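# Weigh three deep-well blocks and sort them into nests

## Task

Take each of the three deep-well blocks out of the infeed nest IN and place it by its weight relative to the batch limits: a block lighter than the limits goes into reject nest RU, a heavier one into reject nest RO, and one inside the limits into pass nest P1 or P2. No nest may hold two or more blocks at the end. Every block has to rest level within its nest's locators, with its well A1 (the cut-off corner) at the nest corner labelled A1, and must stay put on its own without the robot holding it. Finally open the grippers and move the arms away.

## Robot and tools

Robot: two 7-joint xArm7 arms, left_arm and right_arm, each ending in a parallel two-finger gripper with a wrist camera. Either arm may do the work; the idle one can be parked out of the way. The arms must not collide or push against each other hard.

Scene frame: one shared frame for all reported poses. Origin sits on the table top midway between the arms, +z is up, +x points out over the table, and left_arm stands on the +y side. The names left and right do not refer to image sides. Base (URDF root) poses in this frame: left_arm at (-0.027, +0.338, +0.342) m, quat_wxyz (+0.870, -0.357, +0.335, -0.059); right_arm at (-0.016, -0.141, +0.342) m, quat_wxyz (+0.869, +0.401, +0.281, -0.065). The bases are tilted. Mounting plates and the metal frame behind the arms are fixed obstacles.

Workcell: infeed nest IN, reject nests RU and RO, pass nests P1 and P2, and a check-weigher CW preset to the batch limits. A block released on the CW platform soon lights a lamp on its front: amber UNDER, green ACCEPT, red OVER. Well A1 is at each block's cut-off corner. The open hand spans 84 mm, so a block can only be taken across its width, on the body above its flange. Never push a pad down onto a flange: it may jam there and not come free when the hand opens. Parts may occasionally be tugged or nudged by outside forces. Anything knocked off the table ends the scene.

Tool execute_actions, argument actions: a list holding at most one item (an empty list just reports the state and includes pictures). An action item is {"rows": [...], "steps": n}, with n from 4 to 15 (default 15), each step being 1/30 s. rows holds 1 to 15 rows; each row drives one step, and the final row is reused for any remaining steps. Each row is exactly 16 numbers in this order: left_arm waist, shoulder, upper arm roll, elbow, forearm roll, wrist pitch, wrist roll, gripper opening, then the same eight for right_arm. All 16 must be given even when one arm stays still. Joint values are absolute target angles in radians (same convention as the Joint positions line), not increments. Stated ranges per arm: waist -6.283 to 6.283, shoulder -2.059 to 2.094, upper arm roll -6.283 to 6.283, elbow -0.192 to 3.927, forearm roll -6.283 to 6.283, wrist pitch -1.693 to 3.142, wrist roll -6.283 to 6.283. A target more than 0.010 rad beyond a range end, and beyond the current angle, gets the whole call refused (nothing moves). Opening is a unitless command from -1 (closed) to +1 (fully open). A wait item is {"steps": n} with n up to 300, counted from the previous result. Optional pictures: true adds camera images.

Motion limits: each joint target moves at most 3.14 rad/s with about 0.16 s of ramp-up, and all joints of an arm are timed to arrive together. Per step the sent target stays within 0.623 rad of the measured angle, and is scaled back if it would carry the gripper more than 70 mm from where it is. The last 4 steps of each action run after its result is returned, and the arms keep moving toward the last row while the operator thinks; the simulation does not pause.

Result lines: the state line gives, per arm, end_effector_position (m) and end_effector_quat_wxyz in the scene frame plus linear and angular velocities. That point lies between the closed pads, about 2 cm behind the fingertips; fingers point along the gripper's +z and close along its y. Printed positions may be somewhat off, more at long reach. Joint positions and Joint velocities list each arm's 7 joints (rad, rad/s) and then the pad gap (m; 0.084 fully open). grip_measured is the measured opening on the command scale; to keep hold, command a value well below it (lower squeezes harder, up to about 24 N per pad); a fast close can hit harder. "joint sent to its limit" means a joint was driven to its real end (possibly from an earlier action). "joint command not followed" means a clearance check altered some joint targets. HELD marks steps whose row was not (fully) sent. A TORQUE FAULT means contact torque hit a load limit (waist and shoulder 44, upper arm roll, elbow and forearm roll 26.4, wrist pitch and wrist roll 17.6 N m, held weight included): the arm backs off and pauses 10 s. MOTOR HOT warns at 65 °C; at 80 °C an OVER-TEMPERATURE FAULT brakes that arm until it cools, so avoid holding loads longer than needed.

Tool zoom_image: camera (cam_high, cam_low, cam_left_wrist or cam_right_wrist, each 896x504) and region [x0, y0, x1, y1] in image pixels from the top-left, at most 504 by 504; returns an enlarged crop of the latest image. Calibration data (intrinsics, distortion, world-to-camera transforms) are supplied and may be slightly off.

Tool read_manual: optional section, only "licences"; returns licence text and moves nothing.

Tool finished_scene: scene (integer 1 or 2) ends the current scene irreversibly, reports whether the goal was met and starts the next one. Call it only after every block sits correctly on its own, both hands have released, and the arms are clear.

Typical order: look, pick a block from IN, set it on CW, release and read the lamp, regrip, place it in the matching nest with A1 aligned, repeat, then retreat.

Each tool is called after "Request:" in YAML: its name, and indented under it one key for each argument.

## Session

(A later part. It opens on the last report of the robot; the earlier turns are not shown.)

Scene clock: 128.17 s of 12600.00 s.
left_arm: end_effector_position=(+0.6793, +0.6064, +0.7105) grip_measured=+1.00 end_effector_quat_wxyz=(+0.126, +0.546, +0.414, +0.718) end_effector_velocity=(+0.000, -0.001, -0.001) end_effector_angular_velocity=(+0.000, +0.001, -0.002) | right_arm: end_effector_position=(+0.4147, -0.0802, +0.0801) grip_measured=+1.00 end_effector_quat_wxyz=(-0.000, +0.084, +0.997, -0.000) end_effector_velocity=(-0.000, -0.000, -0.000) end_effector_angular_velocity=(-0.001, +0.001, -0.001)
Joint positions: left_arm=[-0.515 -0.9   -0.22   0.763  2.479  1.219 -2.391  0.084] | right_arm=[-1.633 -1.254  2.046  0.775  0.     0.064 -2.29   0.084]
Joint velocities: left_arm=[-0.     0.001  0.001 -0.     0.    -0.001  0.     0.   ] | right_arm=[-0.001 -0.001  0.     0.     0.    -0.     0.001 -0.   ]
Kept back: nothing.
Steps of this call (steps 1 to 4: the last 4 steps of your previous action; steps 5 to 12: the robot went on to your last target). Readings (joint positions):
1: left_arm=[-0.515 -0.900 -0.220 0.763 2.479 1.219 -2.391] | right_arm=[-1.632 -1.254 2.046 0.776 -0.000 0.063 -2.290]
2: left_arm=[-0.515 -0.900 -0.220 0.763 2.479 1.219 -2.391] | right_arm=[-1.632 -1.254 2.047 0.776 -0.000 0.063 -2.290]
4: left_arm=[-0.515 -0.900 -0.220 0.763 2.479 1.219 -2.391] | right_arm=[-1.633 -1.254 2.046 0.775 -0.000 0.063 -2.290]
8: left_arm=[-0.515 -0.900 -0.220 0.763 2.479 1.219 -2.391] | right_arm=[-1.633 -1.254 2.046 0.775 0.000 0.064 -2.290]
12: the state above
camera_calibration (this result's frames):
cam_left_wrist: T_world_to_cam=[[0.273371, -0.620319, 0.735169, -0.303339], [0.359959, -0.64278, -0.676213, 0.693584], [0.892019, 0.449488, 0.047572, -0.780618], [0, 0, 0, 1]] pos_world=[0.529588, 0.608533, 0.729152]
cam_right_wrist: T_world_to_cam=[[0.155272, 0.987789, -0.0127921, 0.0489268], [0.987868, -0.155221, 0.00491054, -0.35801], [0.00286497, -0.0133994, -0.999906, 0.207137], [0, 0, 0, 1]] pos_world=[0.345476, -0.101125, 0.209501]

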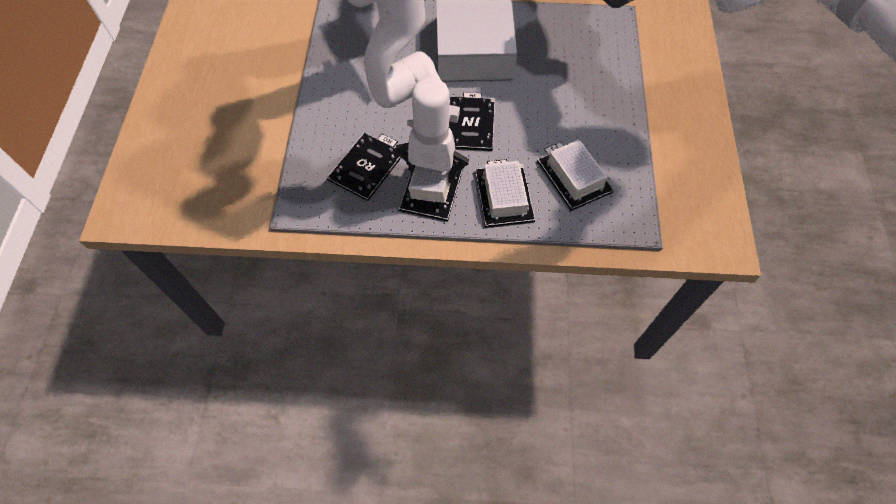

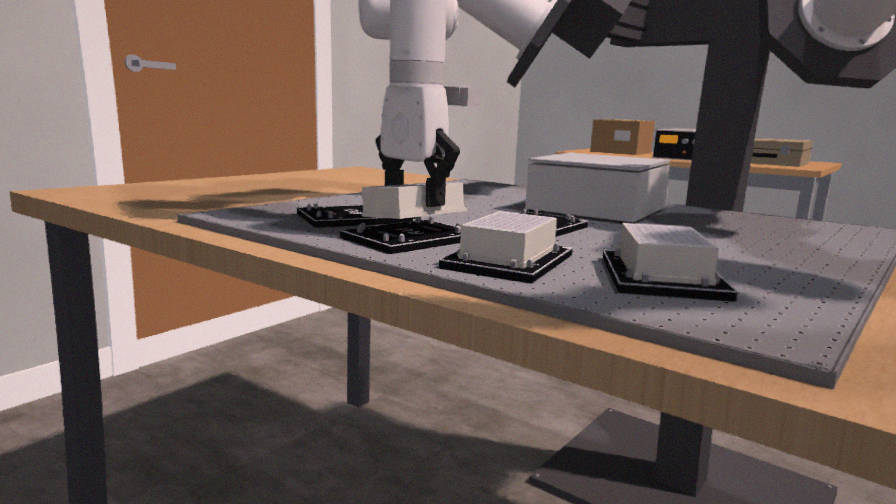

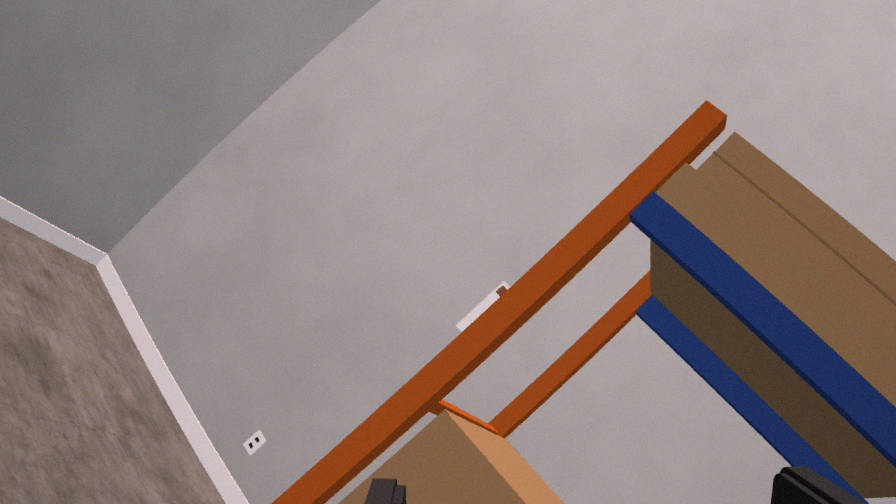

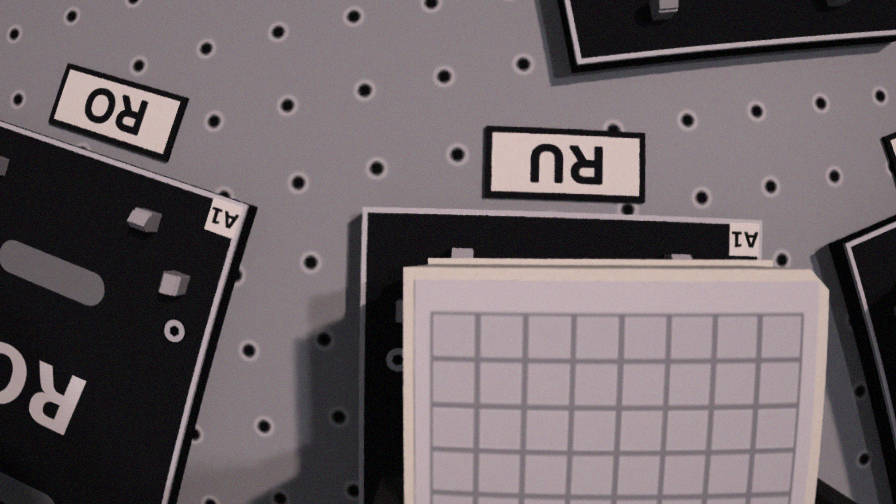

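Request:
execute_actions:
  actions:
    - {"rows":[[-0.515,-0.9,-0.22,0.763,2.479,1.219,-2.391,1,-1.667,-1.2652,2.0517,0.7875,0,0.0416,-2.264,0.4]],"steps":15}

Request:
execute_actions:
  actions:
    - {"steps":12}
  pictures: true

Scene clock: 128.87 s of 12600.00 s.
left_arm: end_effector_position=(+0.6793, +0.6064, +0.7105) grip_measured=+1.00 end_effector_quat_wxyz=(+0.126, +0.546, +0.414, +0.718) end_effector_velocity=(-0.001, +0.002, +0.001) end_effector_angular_velocity=(-0.001, -0.002, +0.003) | right_arm: end_effector_position=(+0.4159, -0.0826, +0.0703) grip_measured=+1.00 end_effector_quat_wxyz=(-0.000, +0.100, +0.995, +0.000) end_effector_velocity=(+0.001, +0.004, +0.002) end_effector_angular_velocity=(+0.007, -0.004, +0.005)
Joint positions: left_arm=[-0.515 -0.9   -0.22   0.763  2.479  1.219 -2.391  0.084] | right_arm=[-1.667 -1.265  2.052  0.788 -0.     0.042 -2.264  0.084]
Joint velocities: left_arm=[-0.    -0.002 -0.     0.001 -0.     0.002 -0.     0.   ] | right_arm=[ 0.004  0.001  0.003  0.003 -0.001 -0.001 -0.     0.   ]
Steps of this call (steps 1 to 10: the robot went on to your last target; steps 11 to 21: the first 11 steps of this action). Readings (joint positions):
11: left_arm=[-0.515 -0.900 -0.220 0.763 2.479 1.219 -2.391] | right_arm=[-1.634 -1.254 2.047 0.775 -0.000 0.063 -2.289]
12: left_arm=[-0.515 -0.900 -0.220 0.763 2.479 1.219 -2.391] | right_arm=[-1.640 -1.256 2.048 0.779 -0.000 0.057 -2.282]
14: left_arm=[-0.515 -0.900 -0.220 0.763 2.479 1.219 -2.391] | right_arm=[-1.660 -1.263 2.051 0.786 -0.000 0.046 -2.269]
18: left_arm=[-0.515 -0.900 -0.220 0.763 2.479 1.219 -2.391] | right_arm=[-1.668 -1.265 2.051 0.787 0.000 0.042 -2.264]
21: the state above

Scene clock: 129.27 s of 12600.00 s.
left_arm: end_effector_position=(+0.6793, +0.6064, +0.7105) grip_measured=+1.00 end_effector_quat_wxyz=(+0.126, +0.546, +0.414, +0.718) end_effector_velocity=(+0.000, -0.000, -0.001) end_effector_angular_velocity=(+0.000, +0.001, -0.000) | right_arm: end_effector_position=(+0.4158, -0.0830, +0.0701) grip_measured=+1.00 end_effector_quat_wxyz=(-0.000, +0.100, +0.995, -0.000) end_effector_velocity=(-0.001, +0.000, -0.000) end_effector_angular_velocity=(+0.001, +0.001, -0.001)
Joint positions: left_arm=[-0.515 -0.9   -0.22   0.763  2.479  1.219 -2.391  0.084] | right_arm=[-1.667 -1.265  2.052  0.788 -0.     0.042 -2.264  0.084]
Joint velocities: left_arm=[ 0.    -0.     0.001 -0.001  0.    -0.001 -0.     0.   ] | right_arm=[-0.001  0.     0.002  0.     0.001  0.     0.     0.   ]
Kept back: nothing.
Steps of this call (steps 1 to 4: the last 4 steps of your previous action; steps 5 to 12: the robot went on to your last target). Readings (joint positions):
1: left_arm=[-0.515 -0.900 -0.220 0.763 2.479 1.219 -2.391] | right_arm=[-1.667 -1.265 2.052 0.788 -0.000 0.042 -2.264]
2: left_arm=[-0.515 -0.900 -0.220 0.763 2.479 1.219 -2.391] | right_arm=[-1.667 -1.265 2.052 0.788 -0.000 0.042 -2.264]
4: left_arm=[-0.515 -0.900 -0.220 0.763 2.479 1.219 -2.391] | right_arm=[-1.667 -1.265 2.052 0.788 -0.000 0.042 -2.264]
8: left_arm=[-0.515 -0.900 -0.220 0.763 2.479 1.219 -2.391] | right_arm=[-1.667 -1.265 2.052 0.787 -0.000 0.042 -2.264]
12: the state above
camera_calibration (this result's frames):
cam_left_wrist: T_world_to_cam=[[0.273371, -0.620319, 0.735169, -0.303339], [0.359959, -0.642779, -0.676213, 0.693584], [0.892019, 0.449488, 0.0475721, -0.780618], [0, 0, 0, 1]] pos_world=[0.529588, 0.608533, 0.729152]
cam_right_wrist: T_world_to_cam=[[0.187952, 0.982101, -0.0123214, 0.0372693], [0.982175, -0.187903, 0.0050603, -0.359803], [0.0026545, -0.0130529, -0.999911, 0.197253], [0, 0, 0, 1]] pos_world=[0.345861, -0.101635, 0.199515]

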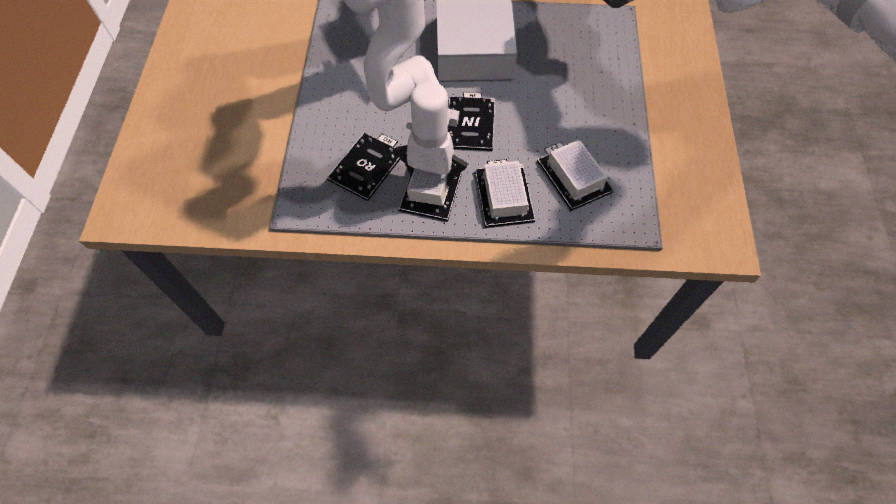

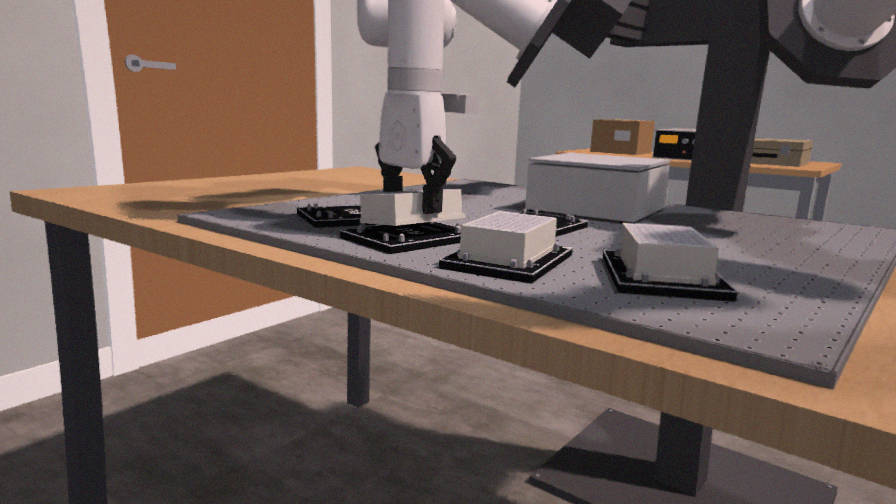

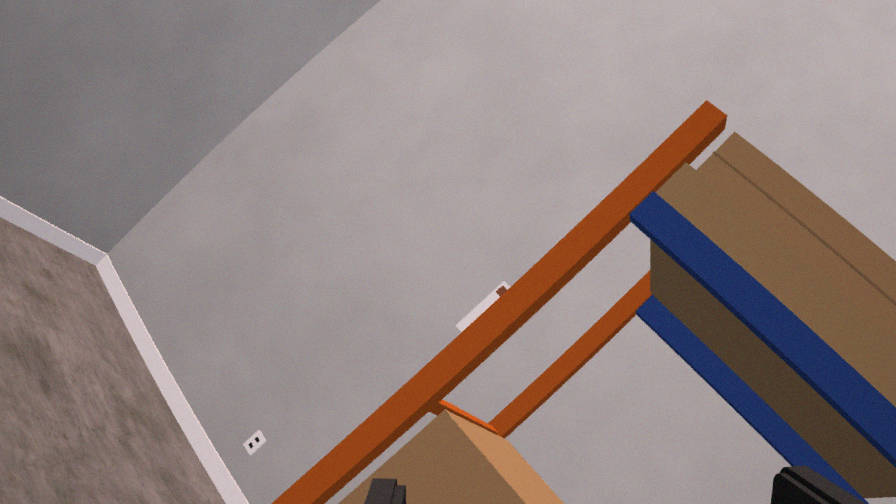

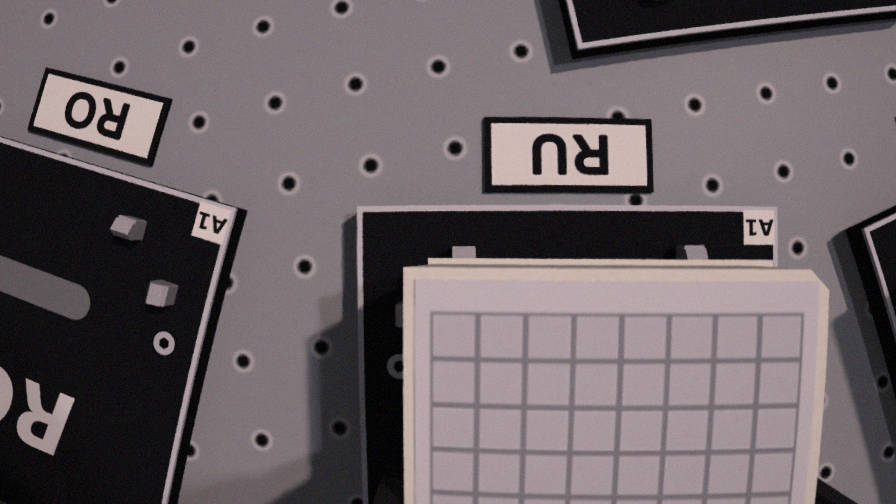

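Request:
execute_actions:
  actions:
    - {"rows":[[-0.515,-0.9,-0.22,0.763,2.479,1.219,-2.391,1,-1.692,-1.2745,2.057,0.8035,0,0.031,-2.267,0.4]],"steps":15}

Request:
execute_actions:
  actions:
    - {"rows":[[-0.515,-0.9,-0.22,0.763,2.479,1.219,-2.391,1,-1.715,-1.286,2.0645,0.815,0,0.017,-2.267,0.4]],"steps":15}
  pictures: true

Scene clock: 129.87 s of 12600.00 s.
left_arm: end_effector_position=(+0.6793, +0.6064, +0.7105) grip_measured=+1.00 end_effector_quat_wxyz=(+0.126, +0.546, +0.414, +0.718) end_effector_velocity=(+0.000, +0.000, -0.000) end_effector_angular_velocity=(-0.000, +0.001, +0.000) | right_arm: end_effector_position=(+0.4181, -0.0832, +0.0633) grip_measured=+1.00 end_effector_quat_wxyz=(+0.000, +0.101, +0.995, +0.000) end_effector_velocity=(-0.001, +0.002, +0.001) end_effector_angular_velocity=(+0.003, +0.001, +0.002)
Joint positions: left_arm=[-0.515 -0.9   -0.22   0.763  2.479  1.219 -2.391  0.084] | right_arm=[-1.692 -1.274  2.056  0.804  0.     0.031 -2.267  0.084]
Joint velocities: left_arm=[-0.    -0.     0.001 -0.     0.    -0.     0.     0.   ] | right_arm=[ 0.002  0.     0.004 -0.001  0.    -0.     0.002  0.   ]
Steps of this call (steps 1 to 7: the robot went on to your last target; steps 8 to 18: the first 11 steps of this action). Readings (joint positions):
8: left_arm=[-0.515 -0.900 -0.220 0.763 2.479 1.219 -2.391] | right_arm=[-1.668 -1.265 2.052 0.788 0.000 0.041 -2.264]
9: left_arm=[-0.515 -0.900 -0.220 0.763 2.479 1.219 -2.391] | right_arm=[-1.673 -1.268 2.054 0.792 -0.000 0.038 -2.265]
11: left_arm=[-0.515 -0.900 -0.220 0.763 2.479 1.219 -2.391] | right_arm=[-1.687 -1.273 2.055 0.802 0.000 0.033 -2.267]
15: left_arm=[-0.515 -0.900 -0.220 0.763 2.479 1.219 -2.391] | right_arm=[-1.692 -1.274 2.056 0.804 0.000 0.031 -2.267]
18: the state above

Scene clock: 130.37 s of 12600.00 s.
left_arm: end_effector_position=(+0.6793, +0.6064, +0.7105) grip_measured=+1.00 end_effector_quat_wxyz=(+0.126, +0.546, +0.414, +0.718) end_effector_velocity=(-0.000, +0.001, +0.001) end_effector_angular_velocity=(-0.000, -0.001, +0.001) | right_arm: end_effector_position=(+0.4184, -0.0815, +0.0570) grip_measured=+1.00 end_effector_quat_wxyz=(+0.001, +0.100, +0.995, +0.002) end_effector_velocity=(-0.001, -0.001, -0.001) end_effector_angular_velocity=(-0.002, +0.002, +0.000)
Joint positions: left_arm=[-0.515 -0.9   -0.22   0.763  2.479  1.219 -2.391  0.084] | right_arm=[-1.714 -1.285  2.064  0.816  0.     0.016 -2.267  0.084]
Joint velocities: left_arm=[-0.    -0.001 -0.     0.001  0.    -0.    -0.     0.   ] | right_arm=[-0.003 -0.001  0.001  0.     0.    -0.001 -0.     0.   ]
Steps of this call (steps 1 to 4: the last 4 steps of your previous action; steps 5 to 15: the first 11 steps of this action). Readings (joint positions):
5: left_arm=[-0.515 -0.900 -0.220 0.763 2.479 1.219 -2.391] | right_arm=[-1.693 -1.275 2.057 0.804 0.000 0.030 -2.267]
6: left_arm=[-0.515 -0.900 -0.220 0.763 2.479 1.219 -2.391] | right_arm=[-1.698 -1.277 2.059 0.808 0.000 0.026 -2.267]
8: left_arm=[-0.515 -0.900 -0.220 0.763 2.479 1.219 -2.391] | right_arm=[-1.710 -1.284 2.063 0.815 0.000 0.019 -2.267]
12: left_arm=[-0.515 -0.900 -0.220 0.763 2.479 1.219 -2.391] | right_arm=[-1.713 -1.285 2.064 0.816 0.000 0.016 -2.267]
15: the state above
camera_calibration (this result's frames):
cam_left_wrist: T_world_to_cam=[[0.273371, -0.620319, 0.735168, -0.303339], [0.359959, -0.642779, -0.676213, 0.693584], [0.892019, 0.449488, 0.047572, -0.780618], [0, 0, 0, 1]] pos_world=[0.529588, 0.608533, 0.729152]
cam_right_wrist: T_world_to_cam=[[0.187918, 0.982159, -0.00717082, 0.0348422], [0.982168, -0.187867, 0.00724088, -0.36214], [0.00576454, -0.00840364, -0.999948, 0.183213], [0, 0, 0, 1]] pos_world=[0.348079, -0.100715, 0.186076]

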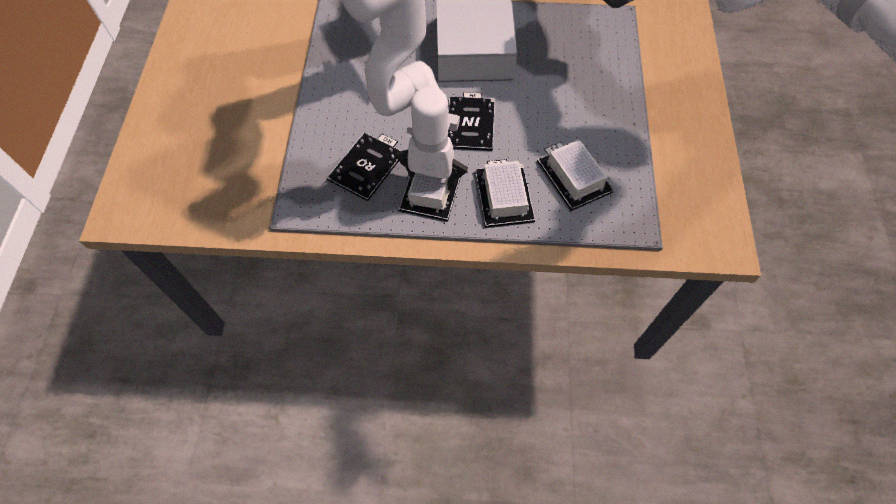

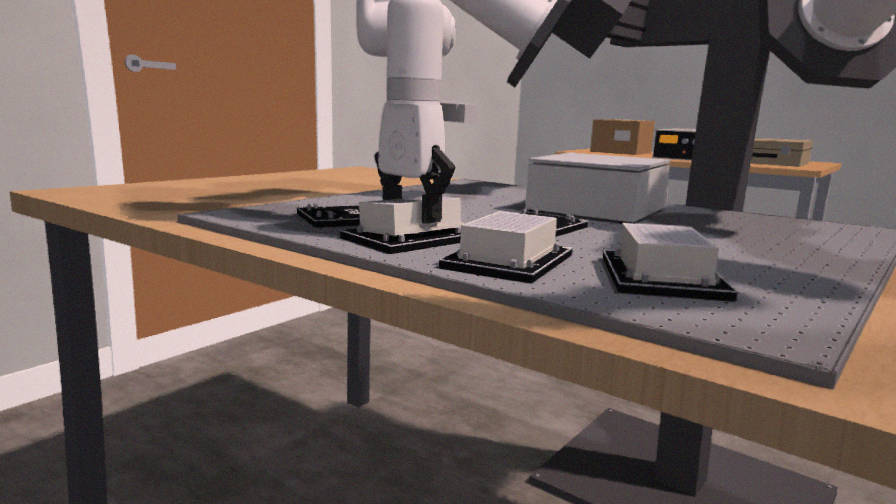

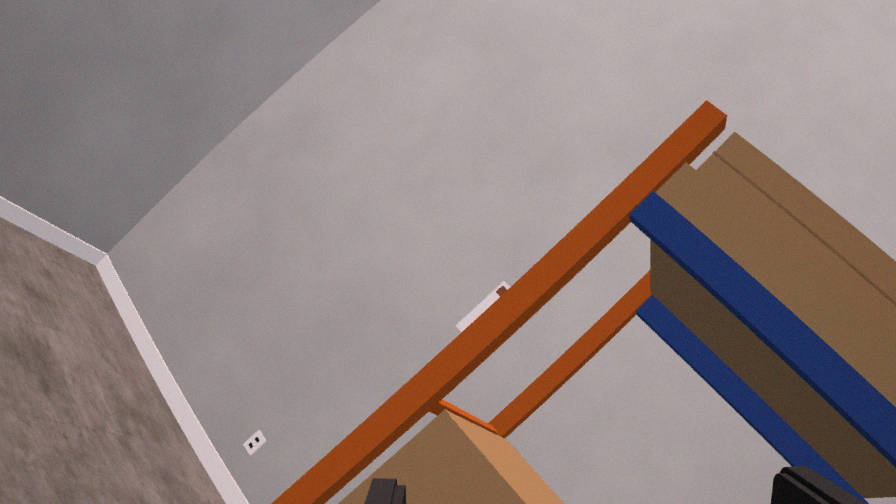

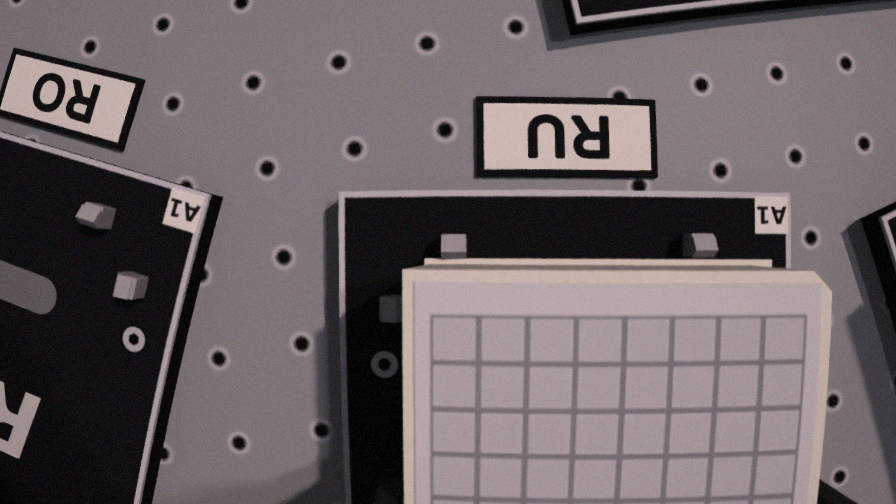

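Request:
execute_actions:
  actions:
    - {"rows":[[-0.515,-0.9,-0.22,0.763,2.479,1.219,-2.391,1,-1.707,-1.279,2.0575,0.799,0,0.013,-2.275,1]],"steps":15}

Request:
execute_actions:
  actions:
    - {"rows":[[-0.515,-0.9,-0.22,0.763,2.479,1.219,-2.391,1,-1.727,-1.2885,2.064,0.8086,0,0.001,-2.275,1]],"steps":15}
  pictures: true

Scene clock: 130.97 s of 12600.00 s.
left_arm: end_effector_position=(+0.6793, +0.6064, +0.7105) grip_measured=+1.00 end_effector_quat_wxyz=(+0.126, +0.546, +0.414, +0.718) end_effector_velocity=(+0.001, -0.000, -0.001) end_effector_angular_velocity=(+0.000, +0.003, -0.001) | right_arm: end_effector_position=(+0.4161, -0.0864, +0.0581) grip_measured=+1.00 end_effector_quat_wxyz=(+0.000, +0.098, +0.995, +0.001) end_effector_velocity=(-0.001, -0.001, +0.000) end_effector_angular_velocity=(-0.002, +0.002, -0.002)
Joint positions: left_arm=[-0.515 -0.9   -0.22   0.763  2.479  1.219 -2.391  0.084] | right_arm=[-1.707 -1.279  2.058  0.8   -0.     0.012 -2.275  0.084]
Joint velocities: left_arm=[ 0.     0.001  0.002 -0.     0.    -0.001 -0.     0.   ] | right_arm=[ 0.002  0.001 -0.002 -0.003  0.001  0.002 -0.     0.   ]
Steps of this call (steps 1 to 4: the last 4 steps of your previous action; steps 5 to 7: the robot went on to your last target; steps 8 to 18: the first 11 steps of this action). Readings (joint positions):
8: left_arm=[-0.515 -0.900 -0.220 0.763 2.479 1.219 -2.391] | right_arm=[-1.714 -1.285 2.064 0.816 0.000 0.016 -2.267]
9: left_arm=[-0.515 -0.900 -0.220 0.763 2.479 1.219 -2.391] | right_arm=[-1.712 -1.284 2.063 0.812 -0.000 0.014 -2.270]
11: left_arm=[-0.515 -0.900 -0.220 0.763 2.479 1.219 -2.391] | right_arm=[-1.709 -1.280 2.059 0.803 -0.000 0.013 -2.274]
15: left_arm=[-0.515 -0.900 -0.220 0.763 2.479 1.219 -2.391] | right_arm=[-1.707 -1.279 2.058 0.801 -0.000 0.012 -2.275]
18: the state above

Scene clock: 131.47 s of 12600.00 s.
left_arm: end_effector_position=(+0.6793, +0.6064, +0.7105) grip_measured=+1.00 end_effector_quat_wxyz=(+0.126, +0.546, +0.414, +0.718) end_effector_velocity=(-0.000, -0.001, -0.000) end_effector_angular_velocity=(+0.001, +0.001, -0.001) | right_arm: end_effector_position=(+0.4148, -0.0856, +0.0521) grip_measured=+1.00 end_effector_quat_wxyz=(-0.000, +0.098, +0.995, +0.002) end_effector_velocity=(+0.000, -0.001, +0.000) end_effector_angular_velocity=(-0.002, -0.000, +0.000)
Joint positions: left_arm=[-0.515 -0.9   -0.22   0.763  2.479  1.219 -2.391  0.084] | right_arm=[-1.726 -1.288  2.066  0.809 -0.     0.001 -2.275  0.084]
Joint velocities: left_arm=[-0.     0.     0.    -0.001  0.    -0.001 -0.     0.   ] | right_arm=[ 0.001 -0.    -0.002 -0.001  0.001  0.001 -0.001  0.   ]
Steps of this call (steps 1 to 4: the last 4 steps of your previous action; steps 5 to 15: the first 11 steps of this action). Readings (joint positions):
5: left_arm=[-0.515 -0.900 -0.220 0.763 2.479 1.219 -2.391] | right_arm=[-1.708 -1.279 2.058 0.800 -0.000 0.012 -2.275]
6: left_arm=[-0.515 -0.900 -0.220 0.763 2.479 1.219 -2.391] | right_arm=[-1.712 -1.282 2.060 0.803 -0.000 0.009 -2.275]
8: left_arm=[-0.515 -0.900 -0.220 0.763 2.479 1.219 -2.391] | right_arm=[-1.722 -1.286 2.063 0.809 0.000 0.002 -2.275]
12: left_arm=[-0.515 -0.900 -0.220 0.763 2.479 1.219 -2.391] | right_arm=[-1.726 -1.288 2.066 0.809 -0.000 0.001 -2.275]
15: the state above
camera_calibration (this result's frames):
cam_left_wrist: T_world_to_cam=[[0.273371, -0.620319, 0.735169, -0.303339], [0.359959, -0.64278, -0.676213, 0.693584], [0.892019, 0.449488, 0.0475719, -0.780618], [0, 0, 0, 1]] pos_world=[0.529588, 0.608533, 0.729152]
cam_right_wrist: T_world_to_cam=[[0.183403, 0.982995, -0.00916745, 0.04158], [0.983034, -0.183369, 0.00438077, -0.359219], [0.00262525, -0.00981536, -0.999948, 0.179571], [0, 0, 0, 1]] pos_world=[0.345027, -0.10498, 0.181516]

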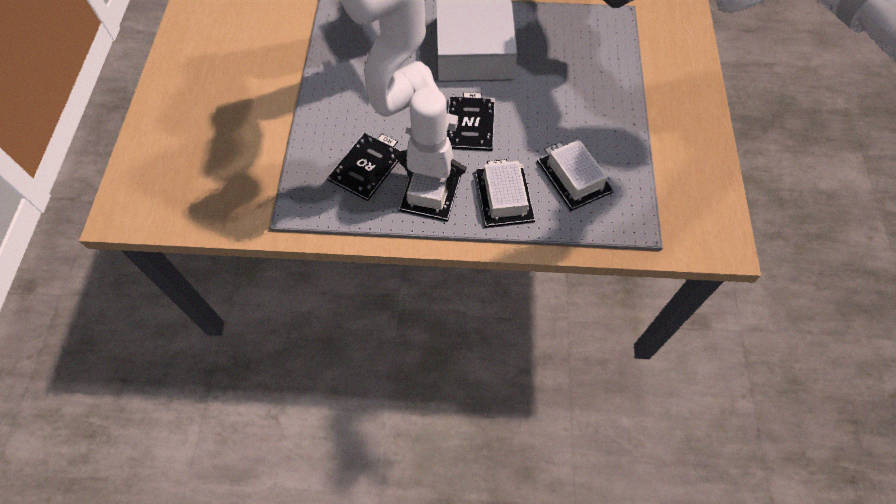

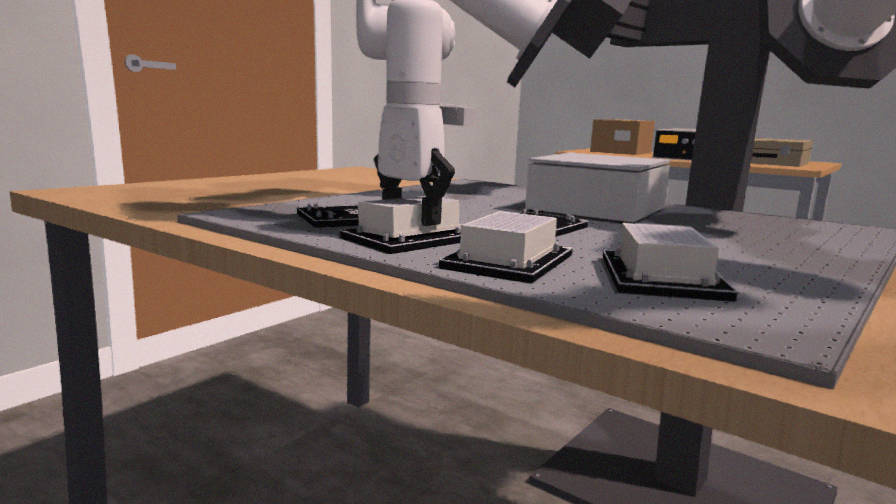

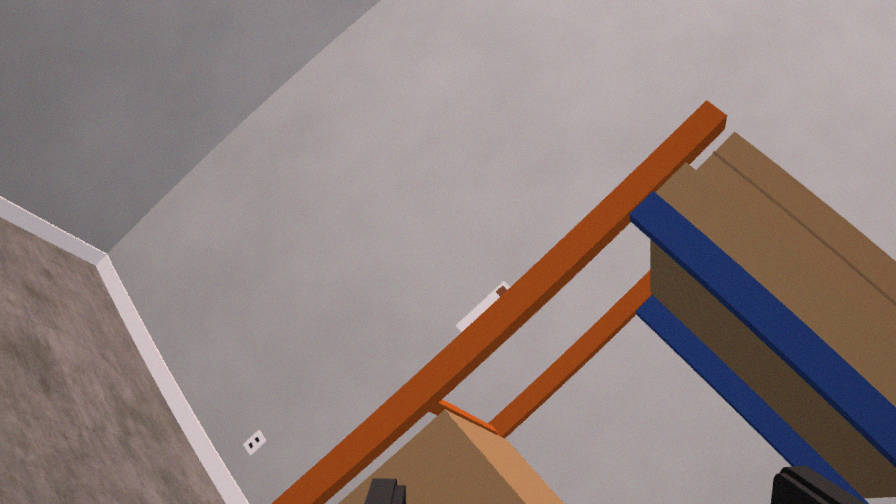

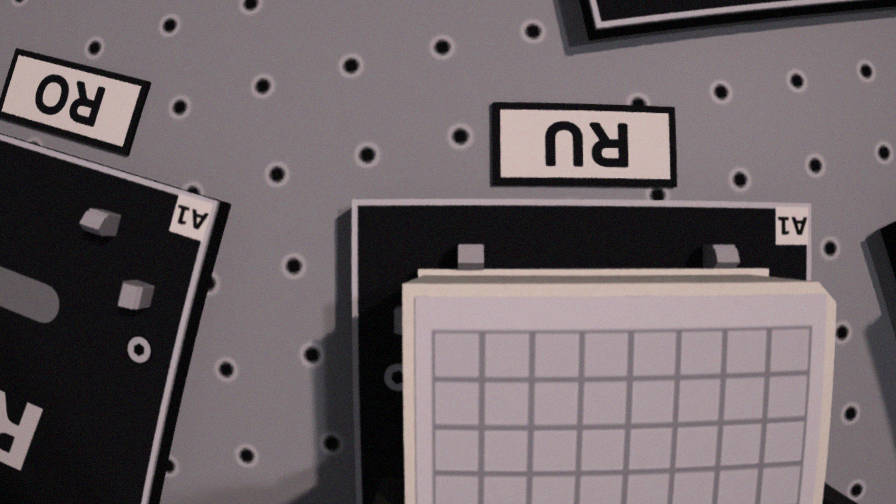

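Request:
execute_actions:
  actions:
    - {"rows":[[-0.515,-0.9,-0.22,0.763,2.479,1.219,-2.391,1,-1.728,-1.2915,2.0675,0.818,0,0.007,-2.262,1]],"steps":15}

Request:
execute_actions:
  actions:
    - {"rows":[[-0.515,-0.9,-0.22,0.763,2.479,1.219,-2.391,1,-1.688,-1.2723,2.055,0.799,0,0.031,-2.262,1]],"steps":15}
  pictures: true

Scene clock: 131.97 s of 12600.00 s.
left_arm: end_effector_position=(+0.6793, +0.6064, +0.7105) grip_measured=+1.00 end_effector_quat_wxyz=(+0.126, +0.546, +0.414, +0.718) end_effector_velocity=(+0.000, -0.000, -0.000) end_effector_angular_velocity=(-0.000, +0.001, -0.001) | right_arm: end_effector_position=(+0.4151, -0.0848, +0.0511) grip_measured=+1.00 end_effector_quat_wxyz=(-0.002, +0.103, +0.995, -0.000) end_effector_velocity=(+0.001, +0.001, +0.001) end_effector_angular_velocity=(+0.002, -0.003, -0.003)
Joint positions: left_arm=[-0.515 -0.9   -0.22   0.763  2.479  1.219 -2.391  0.084] | right_arm=[-1.729 -1.292  2.068  0.816 -0.     0.008 -2.262  0.084]
Joint velocities: left_arm=[ 0.     0.001  0.001  0.001 -0.    -0.001 -0.     0.   ] | right_arm=[ 0.001  0.    -0.001  0.001  0.001 -0.001  0.002  0.   ]
Steps of this call (steps 1 to 4: the last 4 steps of your previous action; steps 5 to 15: the first 11 steps of this action). Readings (joint positions):
5: left_arm=[-0.515 -0.900 -0.220 0.763 2.479 1.219 -2.391] | right_arm=[-1.726 -1.288 2.066 0.810 -0.000 0.001 -2.274]
6: left_arm=[-0.515 -0.900 -0.220 0.763 2.479 1.219 -2.391] | right_arm=[-1.727 -1.289 2.067 0.812 -0.000 0.003 -2.270]
8: left_arm=[-0.515 -0.900 -0.220 0.763 2.479 1.219 -2.391] | right_arm=[-1.728 -1.291 2.067 0.815 -0.000 0.007 -2.264]
12: left_arm=[-0.515 -0.900 -0.220 0.763 2.479 1.219 -2.391] | right_arm=[-1.729 -1.292 2.068 0.816 -0.000 0.008 -2.262]
15: the state above

Scene clock: 132.47 s of 12600.00 s.
left_arm: end_effector_position=(+0.6793, +0.6064, +0.7105) grip_measured=+1.00 end_effector_quat_wxyz=(+0.126, +0.546, +0.414, +0.718) end_effector_velocity=(-0.000, -0.000, +0.001) end_effector_angular_velocity=(-0.000, -0.001, -0.000) | right_arm: end_effector_position=(+0.4157, -0.0878, +0.0626) grip_measured=+1.00 end_effector_quat_wxyz=(-0.002, +0.105, +0.994, -0.003) end_effector_velocity=(+0.003, +0.009, +0.003) end_effector_angular_velocity=(+0.013, -0.009, +0.009)
Joint positions: left_arm=[-0.515 -0.9   -0.22   0.763  2.479  1.219 -2.391  0.084] | right_arm=[-1.69  -1.273  2.052  0.795  0.     0.033 -2.262  0.084]
Joint velocities: left_arm=[-0.    -0.    -0.001  0.    -0.    -0.001 -0.     0.   ] | right_arm=[ 0.003 -0.001  0.008  0.011 -0.001 -0.003 -0.     0.   ]
Steps of this call (steps 1 to 4: the last 4 steps of your previous action; steps 5 to 15: the first 11 steps of this action). Readings (joint positions):
5: left_arm=[-0.515 -0.900 -0.220 0.763 2.479 1.219 -2.391] | right_arm=[-1.728 -1.292 2.067 0.816 -0.000 0.008 -2.262]
6: left_arm=[-0.515 -0.900 -0.220 0.763 2.479 1.219 -2.391] | right_arm=[-1.720 -1.288 2.065 0.812 -0.000 0.014 -2.262]
8: left_arm=[-0.515 -0.900 -0.220 0.763 2.479 1.219 -2.391] | right_arm=[-1.697 -1.277 2.057 0.801 0.000 0.027 -2.262]
12: left_arm=[-0.515 -0.900 -0.220 0.763 2.479 1.219 -2.391] | right_arm=[-1.689 -1.273 2.052 0.796 0.000 0.033 -2.262]
15: the state above
camera_calibration (this result's frames):
cam_left_wrist: T_world_to_cam=[[0.273371, -0.620319, 0.735169, -0.303339], [0.359959, -0.642779, -0.676213, 0.693584], [0.892019, 0.449488, 0.0475719, -0.780618], [0, 0, 0, 1]] pos_world=[0.529588, 0.608533, 0.729152]
cam_right_wrist: T_world_to_cam=[[0.197012, 0.980211, -0.0193144, 0.0384136], [0.980399, -0.19701, 0.00204096, -0.360502], [-0.00180456, -0.019338, -0.999811, 0.190963], [0, 0, 0, 1]] pos_world=[0.346212, -0.104983, 0.192405]

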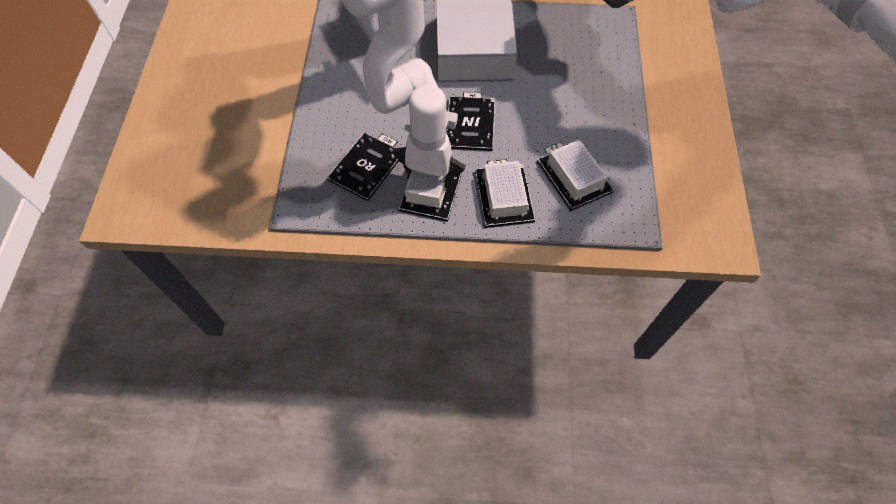

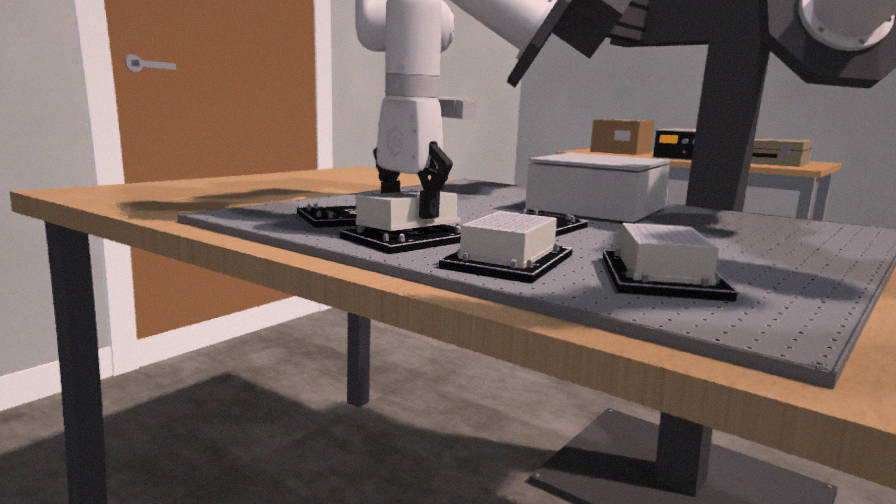

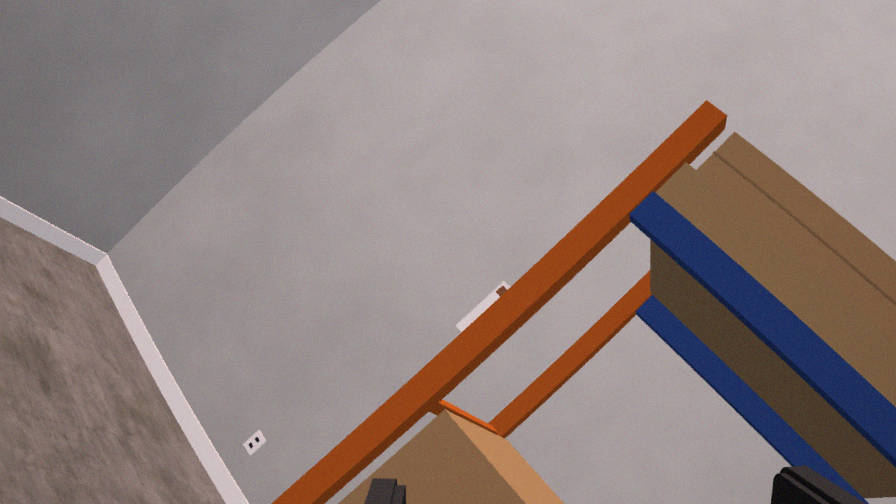

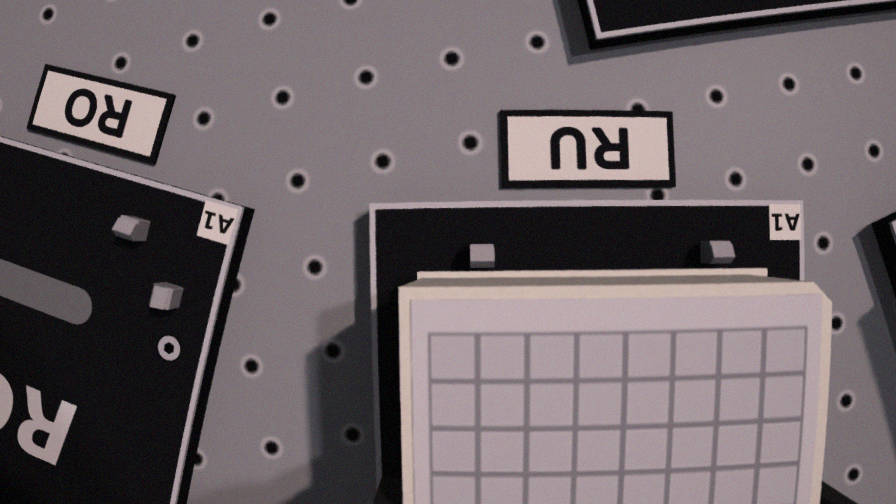

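Request:
execute_actions:
  actions:
    - {"rows":[[-0.515,-0.9,-0.22,0.763,2.479,1.219,-2.391,1,-1.696,-1.277,2.056,0.861,0,0.165,-2.268,1]],"steps":15}

Request:
execute_actions:
  actions:
    - {"rows":[[-0.515,-0.9,-0.22,0.763,2.479,1.219,-2.391,1,-1.713,-1.285,2.0615,0.869,0,0.155,-2.268,1]],"steps":15}

Request:
execute_actions:
  actions:
    - {"rows":[[-0.515,-0.9,-0.22,0.763,2.479,1.219,-2.391,1,-1.7292,-1.2932,2.0667,0.8769,0,0.145,-2.268,1]],"steps":15}
  pictures: true

Scene clock: 133.40 s of 12600.00 s.
left_arm: end_effector_position=(+0.6793, +0.6064, +0.7105) grip_measured=+1.00 end_effector_quat_wxyz=(+0.126, +0.546, +0.414, +0.718) end_effector_velocity=(+0.000, -0.001, +0.000) end_effector_angular_velocity=(+0.000, -0.000, -0.001) | right_arm: end_effector_position=(+0.4171, -0.0848, +0.0620) grip_measured=+1.00 end_effector_quat_wxyz=(-0.028, +0.100, +0.994, -0.028) end_effector_velocity=(-0.001, +0.003, +0.001) end_effector_angular_velocity=(+0.001, +0.001, +0.005)
Joint positions: left_arm=[-0.515 -0.9   -0.22   0.763  2.479  1.219 -2.391  0.084] | right_arm=[-1.696 -1.277  2.056  0.861 -0.     0.164 -2.268  0.084]
Joint velocities: left_arm=[-0.     0.001 -0.001 -0.    -0.     0.     0.     0.   ] | right_arm=[ 0.004 -0.     0.003  0.002  0.     0.006 -0.001  0.   ]
Steps of this call (steps 1 to 4: the last 4 steps of your previous action; steps 5 to 15: the robot went on to your last target; steps 16 to 17: nothing new was sent; steps 18 to 28: the first 11 steps of this action). Readings (joint positions):
18: left_arm=[-0.515 -0.900 -0.220 0.763 2.479 1.219 -2.391] | right_arm=[-1.688 -1.272 2.055 0.799 -0.000 0.032 -2.262]
19: left_arm=[-0.515 -0.900 -0.220 0.763 2.479 1.219 -2.391] | right_arm=[-1.689 -1.273 2.055 0.803 -0.000 0.043 -2.263]
21: left_arm=[-0.515 -0.900 -0.220 0.763 2.479 1.219 -2.391] | right_arm=[-1.693 -1.275 2.056 0.831 -0.000 0.105 -2.265]
25: left_arm=[-0.515 -0.900 -0.220 0.763 2.479 1.219 -2.391] | right_arm=[-1.695 -1.277 2.056 0.862 0.000 0.161 -2.268]
28: the state above

Scene clock: 133.90 s of 12600.00 s.
left_arm: end_effector_position=(+0.6793, +0.6064, +0.7105) grip_measured=+1.00 end_effector_quat_wxyz=(+0.126, +0.546, +0.414, +0.718) end_effector_velocity=(+0.000, +0.000, -0.000) end_effector_angular_velocity=(-0.000, +0.001, +0.001) | right_arm: end_effector_position=(+0.4167, -0.0842, +0.0568) grip_measured=+1.00 end_effector_quat_wxyz=(-0.028, +0.100, +0.994, -0.027) end_effector_velocity=(-0.000, -0.001, +0.000) end_effector_angular_velocity=(-0.002, +0.001, -0.001)
Joint positions: left_arm=[-0.515 -0.9   -0.22   0.763  2.479  1.219 -2.391  0.084] | right_arm=[-1.712 -1.285  2.062  0.87  -0.     0.155 -2.268  0.084]
Joint velocities: left_arm=[-0.     0.001  0.001  0.001 -0.     0.001 -0.     0.   ] | right_arm=[ 0.001  0.    -0.002 -0.002  0.002  0.001 -0.001  0.   ]
Steps of this call (steps 1 to 4: the last 4 steps of your previous action; steps 5 to 15: the first 11 steps of this action). Readings (joint positions):
5: left_arm=[-0.515 -0.900 -0.220 0.763 2.479 1.219 -2.391] | right_arm=[-1.696 -1.277 2.056 0.861 -0.000 0.164 -2.268]
6: left_arm=[-0.515 -0.900 -0.220 0.763 2.479 1.219 -2.391] | right_arm=[-1.701 -1.279 2.058 0.864 -0.000 0.161 -2.268]
8: left_arm=[-0.515 -0.900 -0.220 0.763 2.479 1.219 -2.391] | right_arm=[-1.710 -1.284 2.062 0.868 -0.000 0.156 -2.268]
12: left_arm=[-0.515 -0.900 -0.220 0.763 2.479 1.219 -2.391] | right_arm=[-1.713 -1.285 2.062 0.870 -0.000 0.154 -2.268]
15: the state above

Scene clock: 134.40 s of 12600.00 s.
left_arm: end_effector_position=(+0.6793, +0.6064, +0.7105) grip_measured=+1.00 end_effector_quat_wxyz=(+0.126, +0.546, +0.414, +0.718) end_effector_velocity=(+0.000, -0.000, -0.000) end_effector_angular_velocity=(+0.000, +0.001, -0.001) | right_arm: end_effector_position=(+0.4158, -0.0846, +0.0512) grip_measured=+1.00 end_effector_quat_wxyz=(-0.029, +0.100, +0.994, -0.028) end_effector_velocity=(+0.001, -0.000, +0.000) end_effector_angular_velocity=(+0.000, -0.002, -0.000)
Joint positions: left_arm=[-0.515 -0.9   -0.22   0.763  2.479  1.219 -2.391  0.084] | right_arm=[-1.729 -1.293  2.067  0.877 -0.     0.145 -2.268  0.084]
Joint velocities: left_arm=[ 0.     0.     0.001  0.    -0.    -0.001 -0.     0.   ] | right_arm=[ 0.     0.    -0.002  0.    -0.001 -0.001  0.     0.   ]
Steps of this call (steps 1 to 4: the last 4 steps of your previous action; steps 5 to 15: the first 11 steps of this action). Readings (joint positions):
5: left_arm=[-0.515 -0.900 -0.220 0.763 2.479 1.219 -2.391] | right_arm=[-1.713 -1.285 2.062 0.870 -0.000 0.154 -2.268]
6: left_arm=[-0.515 -0.900 -0.220 0.763 2.479 1.219 -2.391] | right_arm=[-1.717 -1.287 2.064 0.872 -0.000 0.151 -2.268]
8: left_arm=[-0.515 -0.900 -0.220 0.763 2.479 1.219 -2.391] | right_arm=[-1.726 -1.292 2.067 0.877 -0.000 0.146 -2.268]
12: left_arm=[-0.515 -0.900 -0.220 0.763 2.479 1.219 -2.391] | right_arm=[-1.729 -1.293 2.067 0.877 -0.000 0.145 -2.268]
15: the state above
camera_calibration (this result's frames):
cam_left_wrist: T_world_to_cam=[[0.273371, -0.620319, 0.735168, -0.303339], [0.359959, -0.642779, -0.676213, 0.693584], [0.892019, 0.449487, 0.047572, -0.780618], [0, 0, 0, 1]] pos_world=[0.529588, 0.608533, 0.729152]
cam_right_wrist: T_world_to_cam=[[0.184883, 0.980098, -0.0722863, 0.0427876], [0.980933, -0.188523, -0.0472125, -0.356927], [-0.0599005, -0.0621793, -0.996266, 0.200046], [0, 0, 0, 1]] pos_world=[0.354194, -0.0967862, 0.185541]

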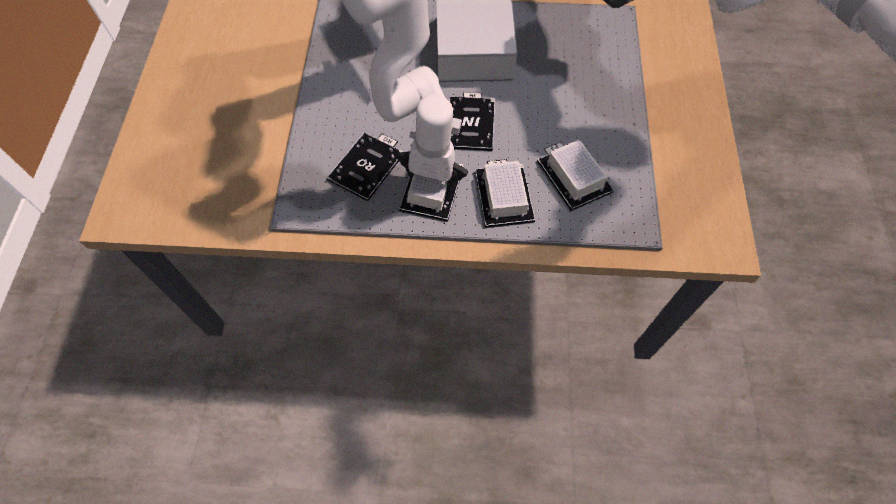

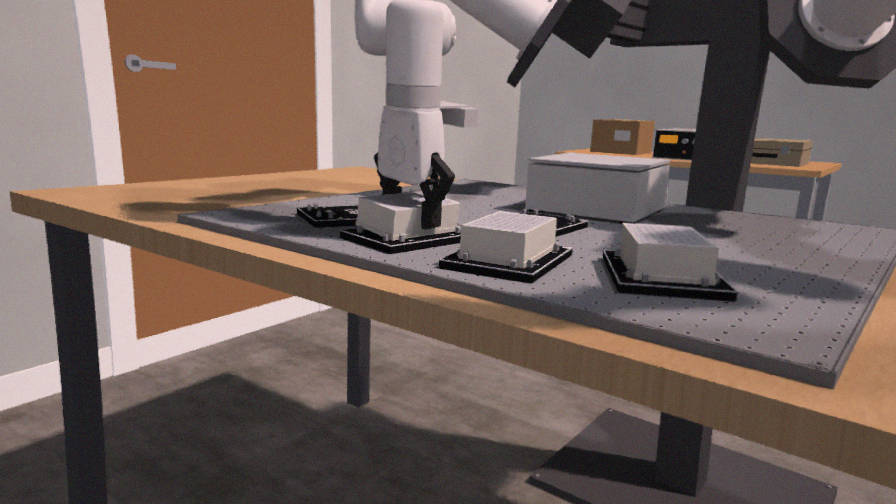

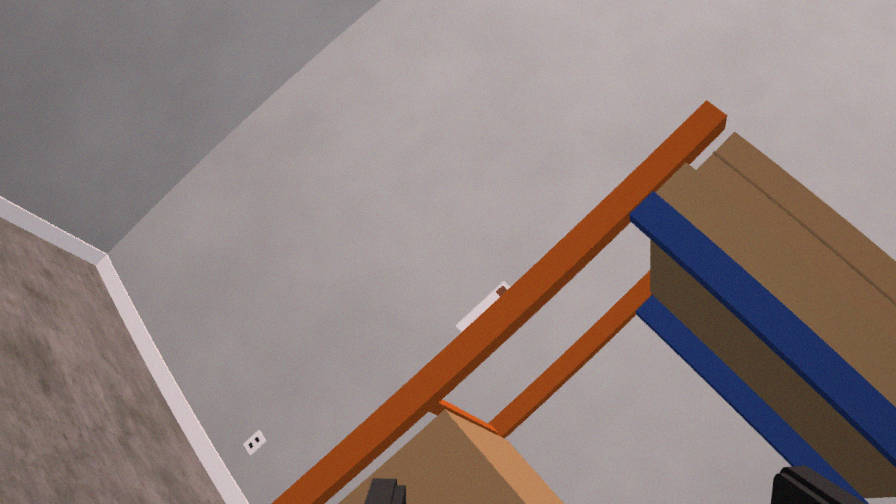

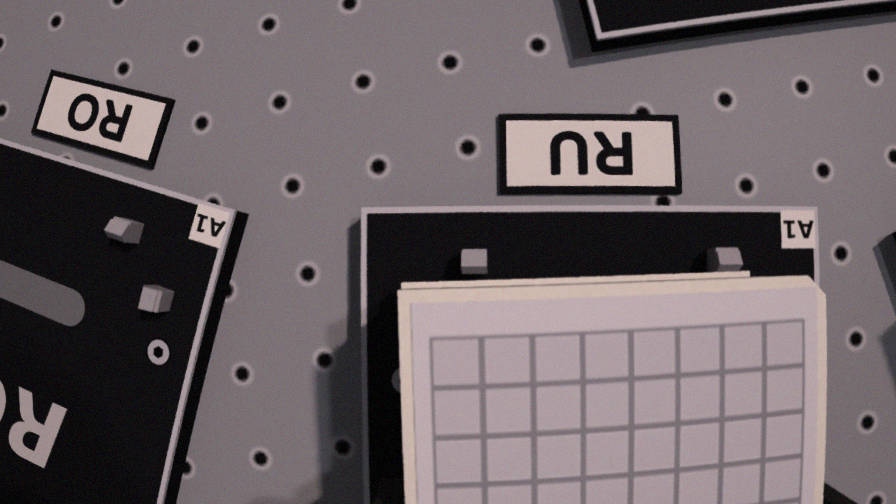

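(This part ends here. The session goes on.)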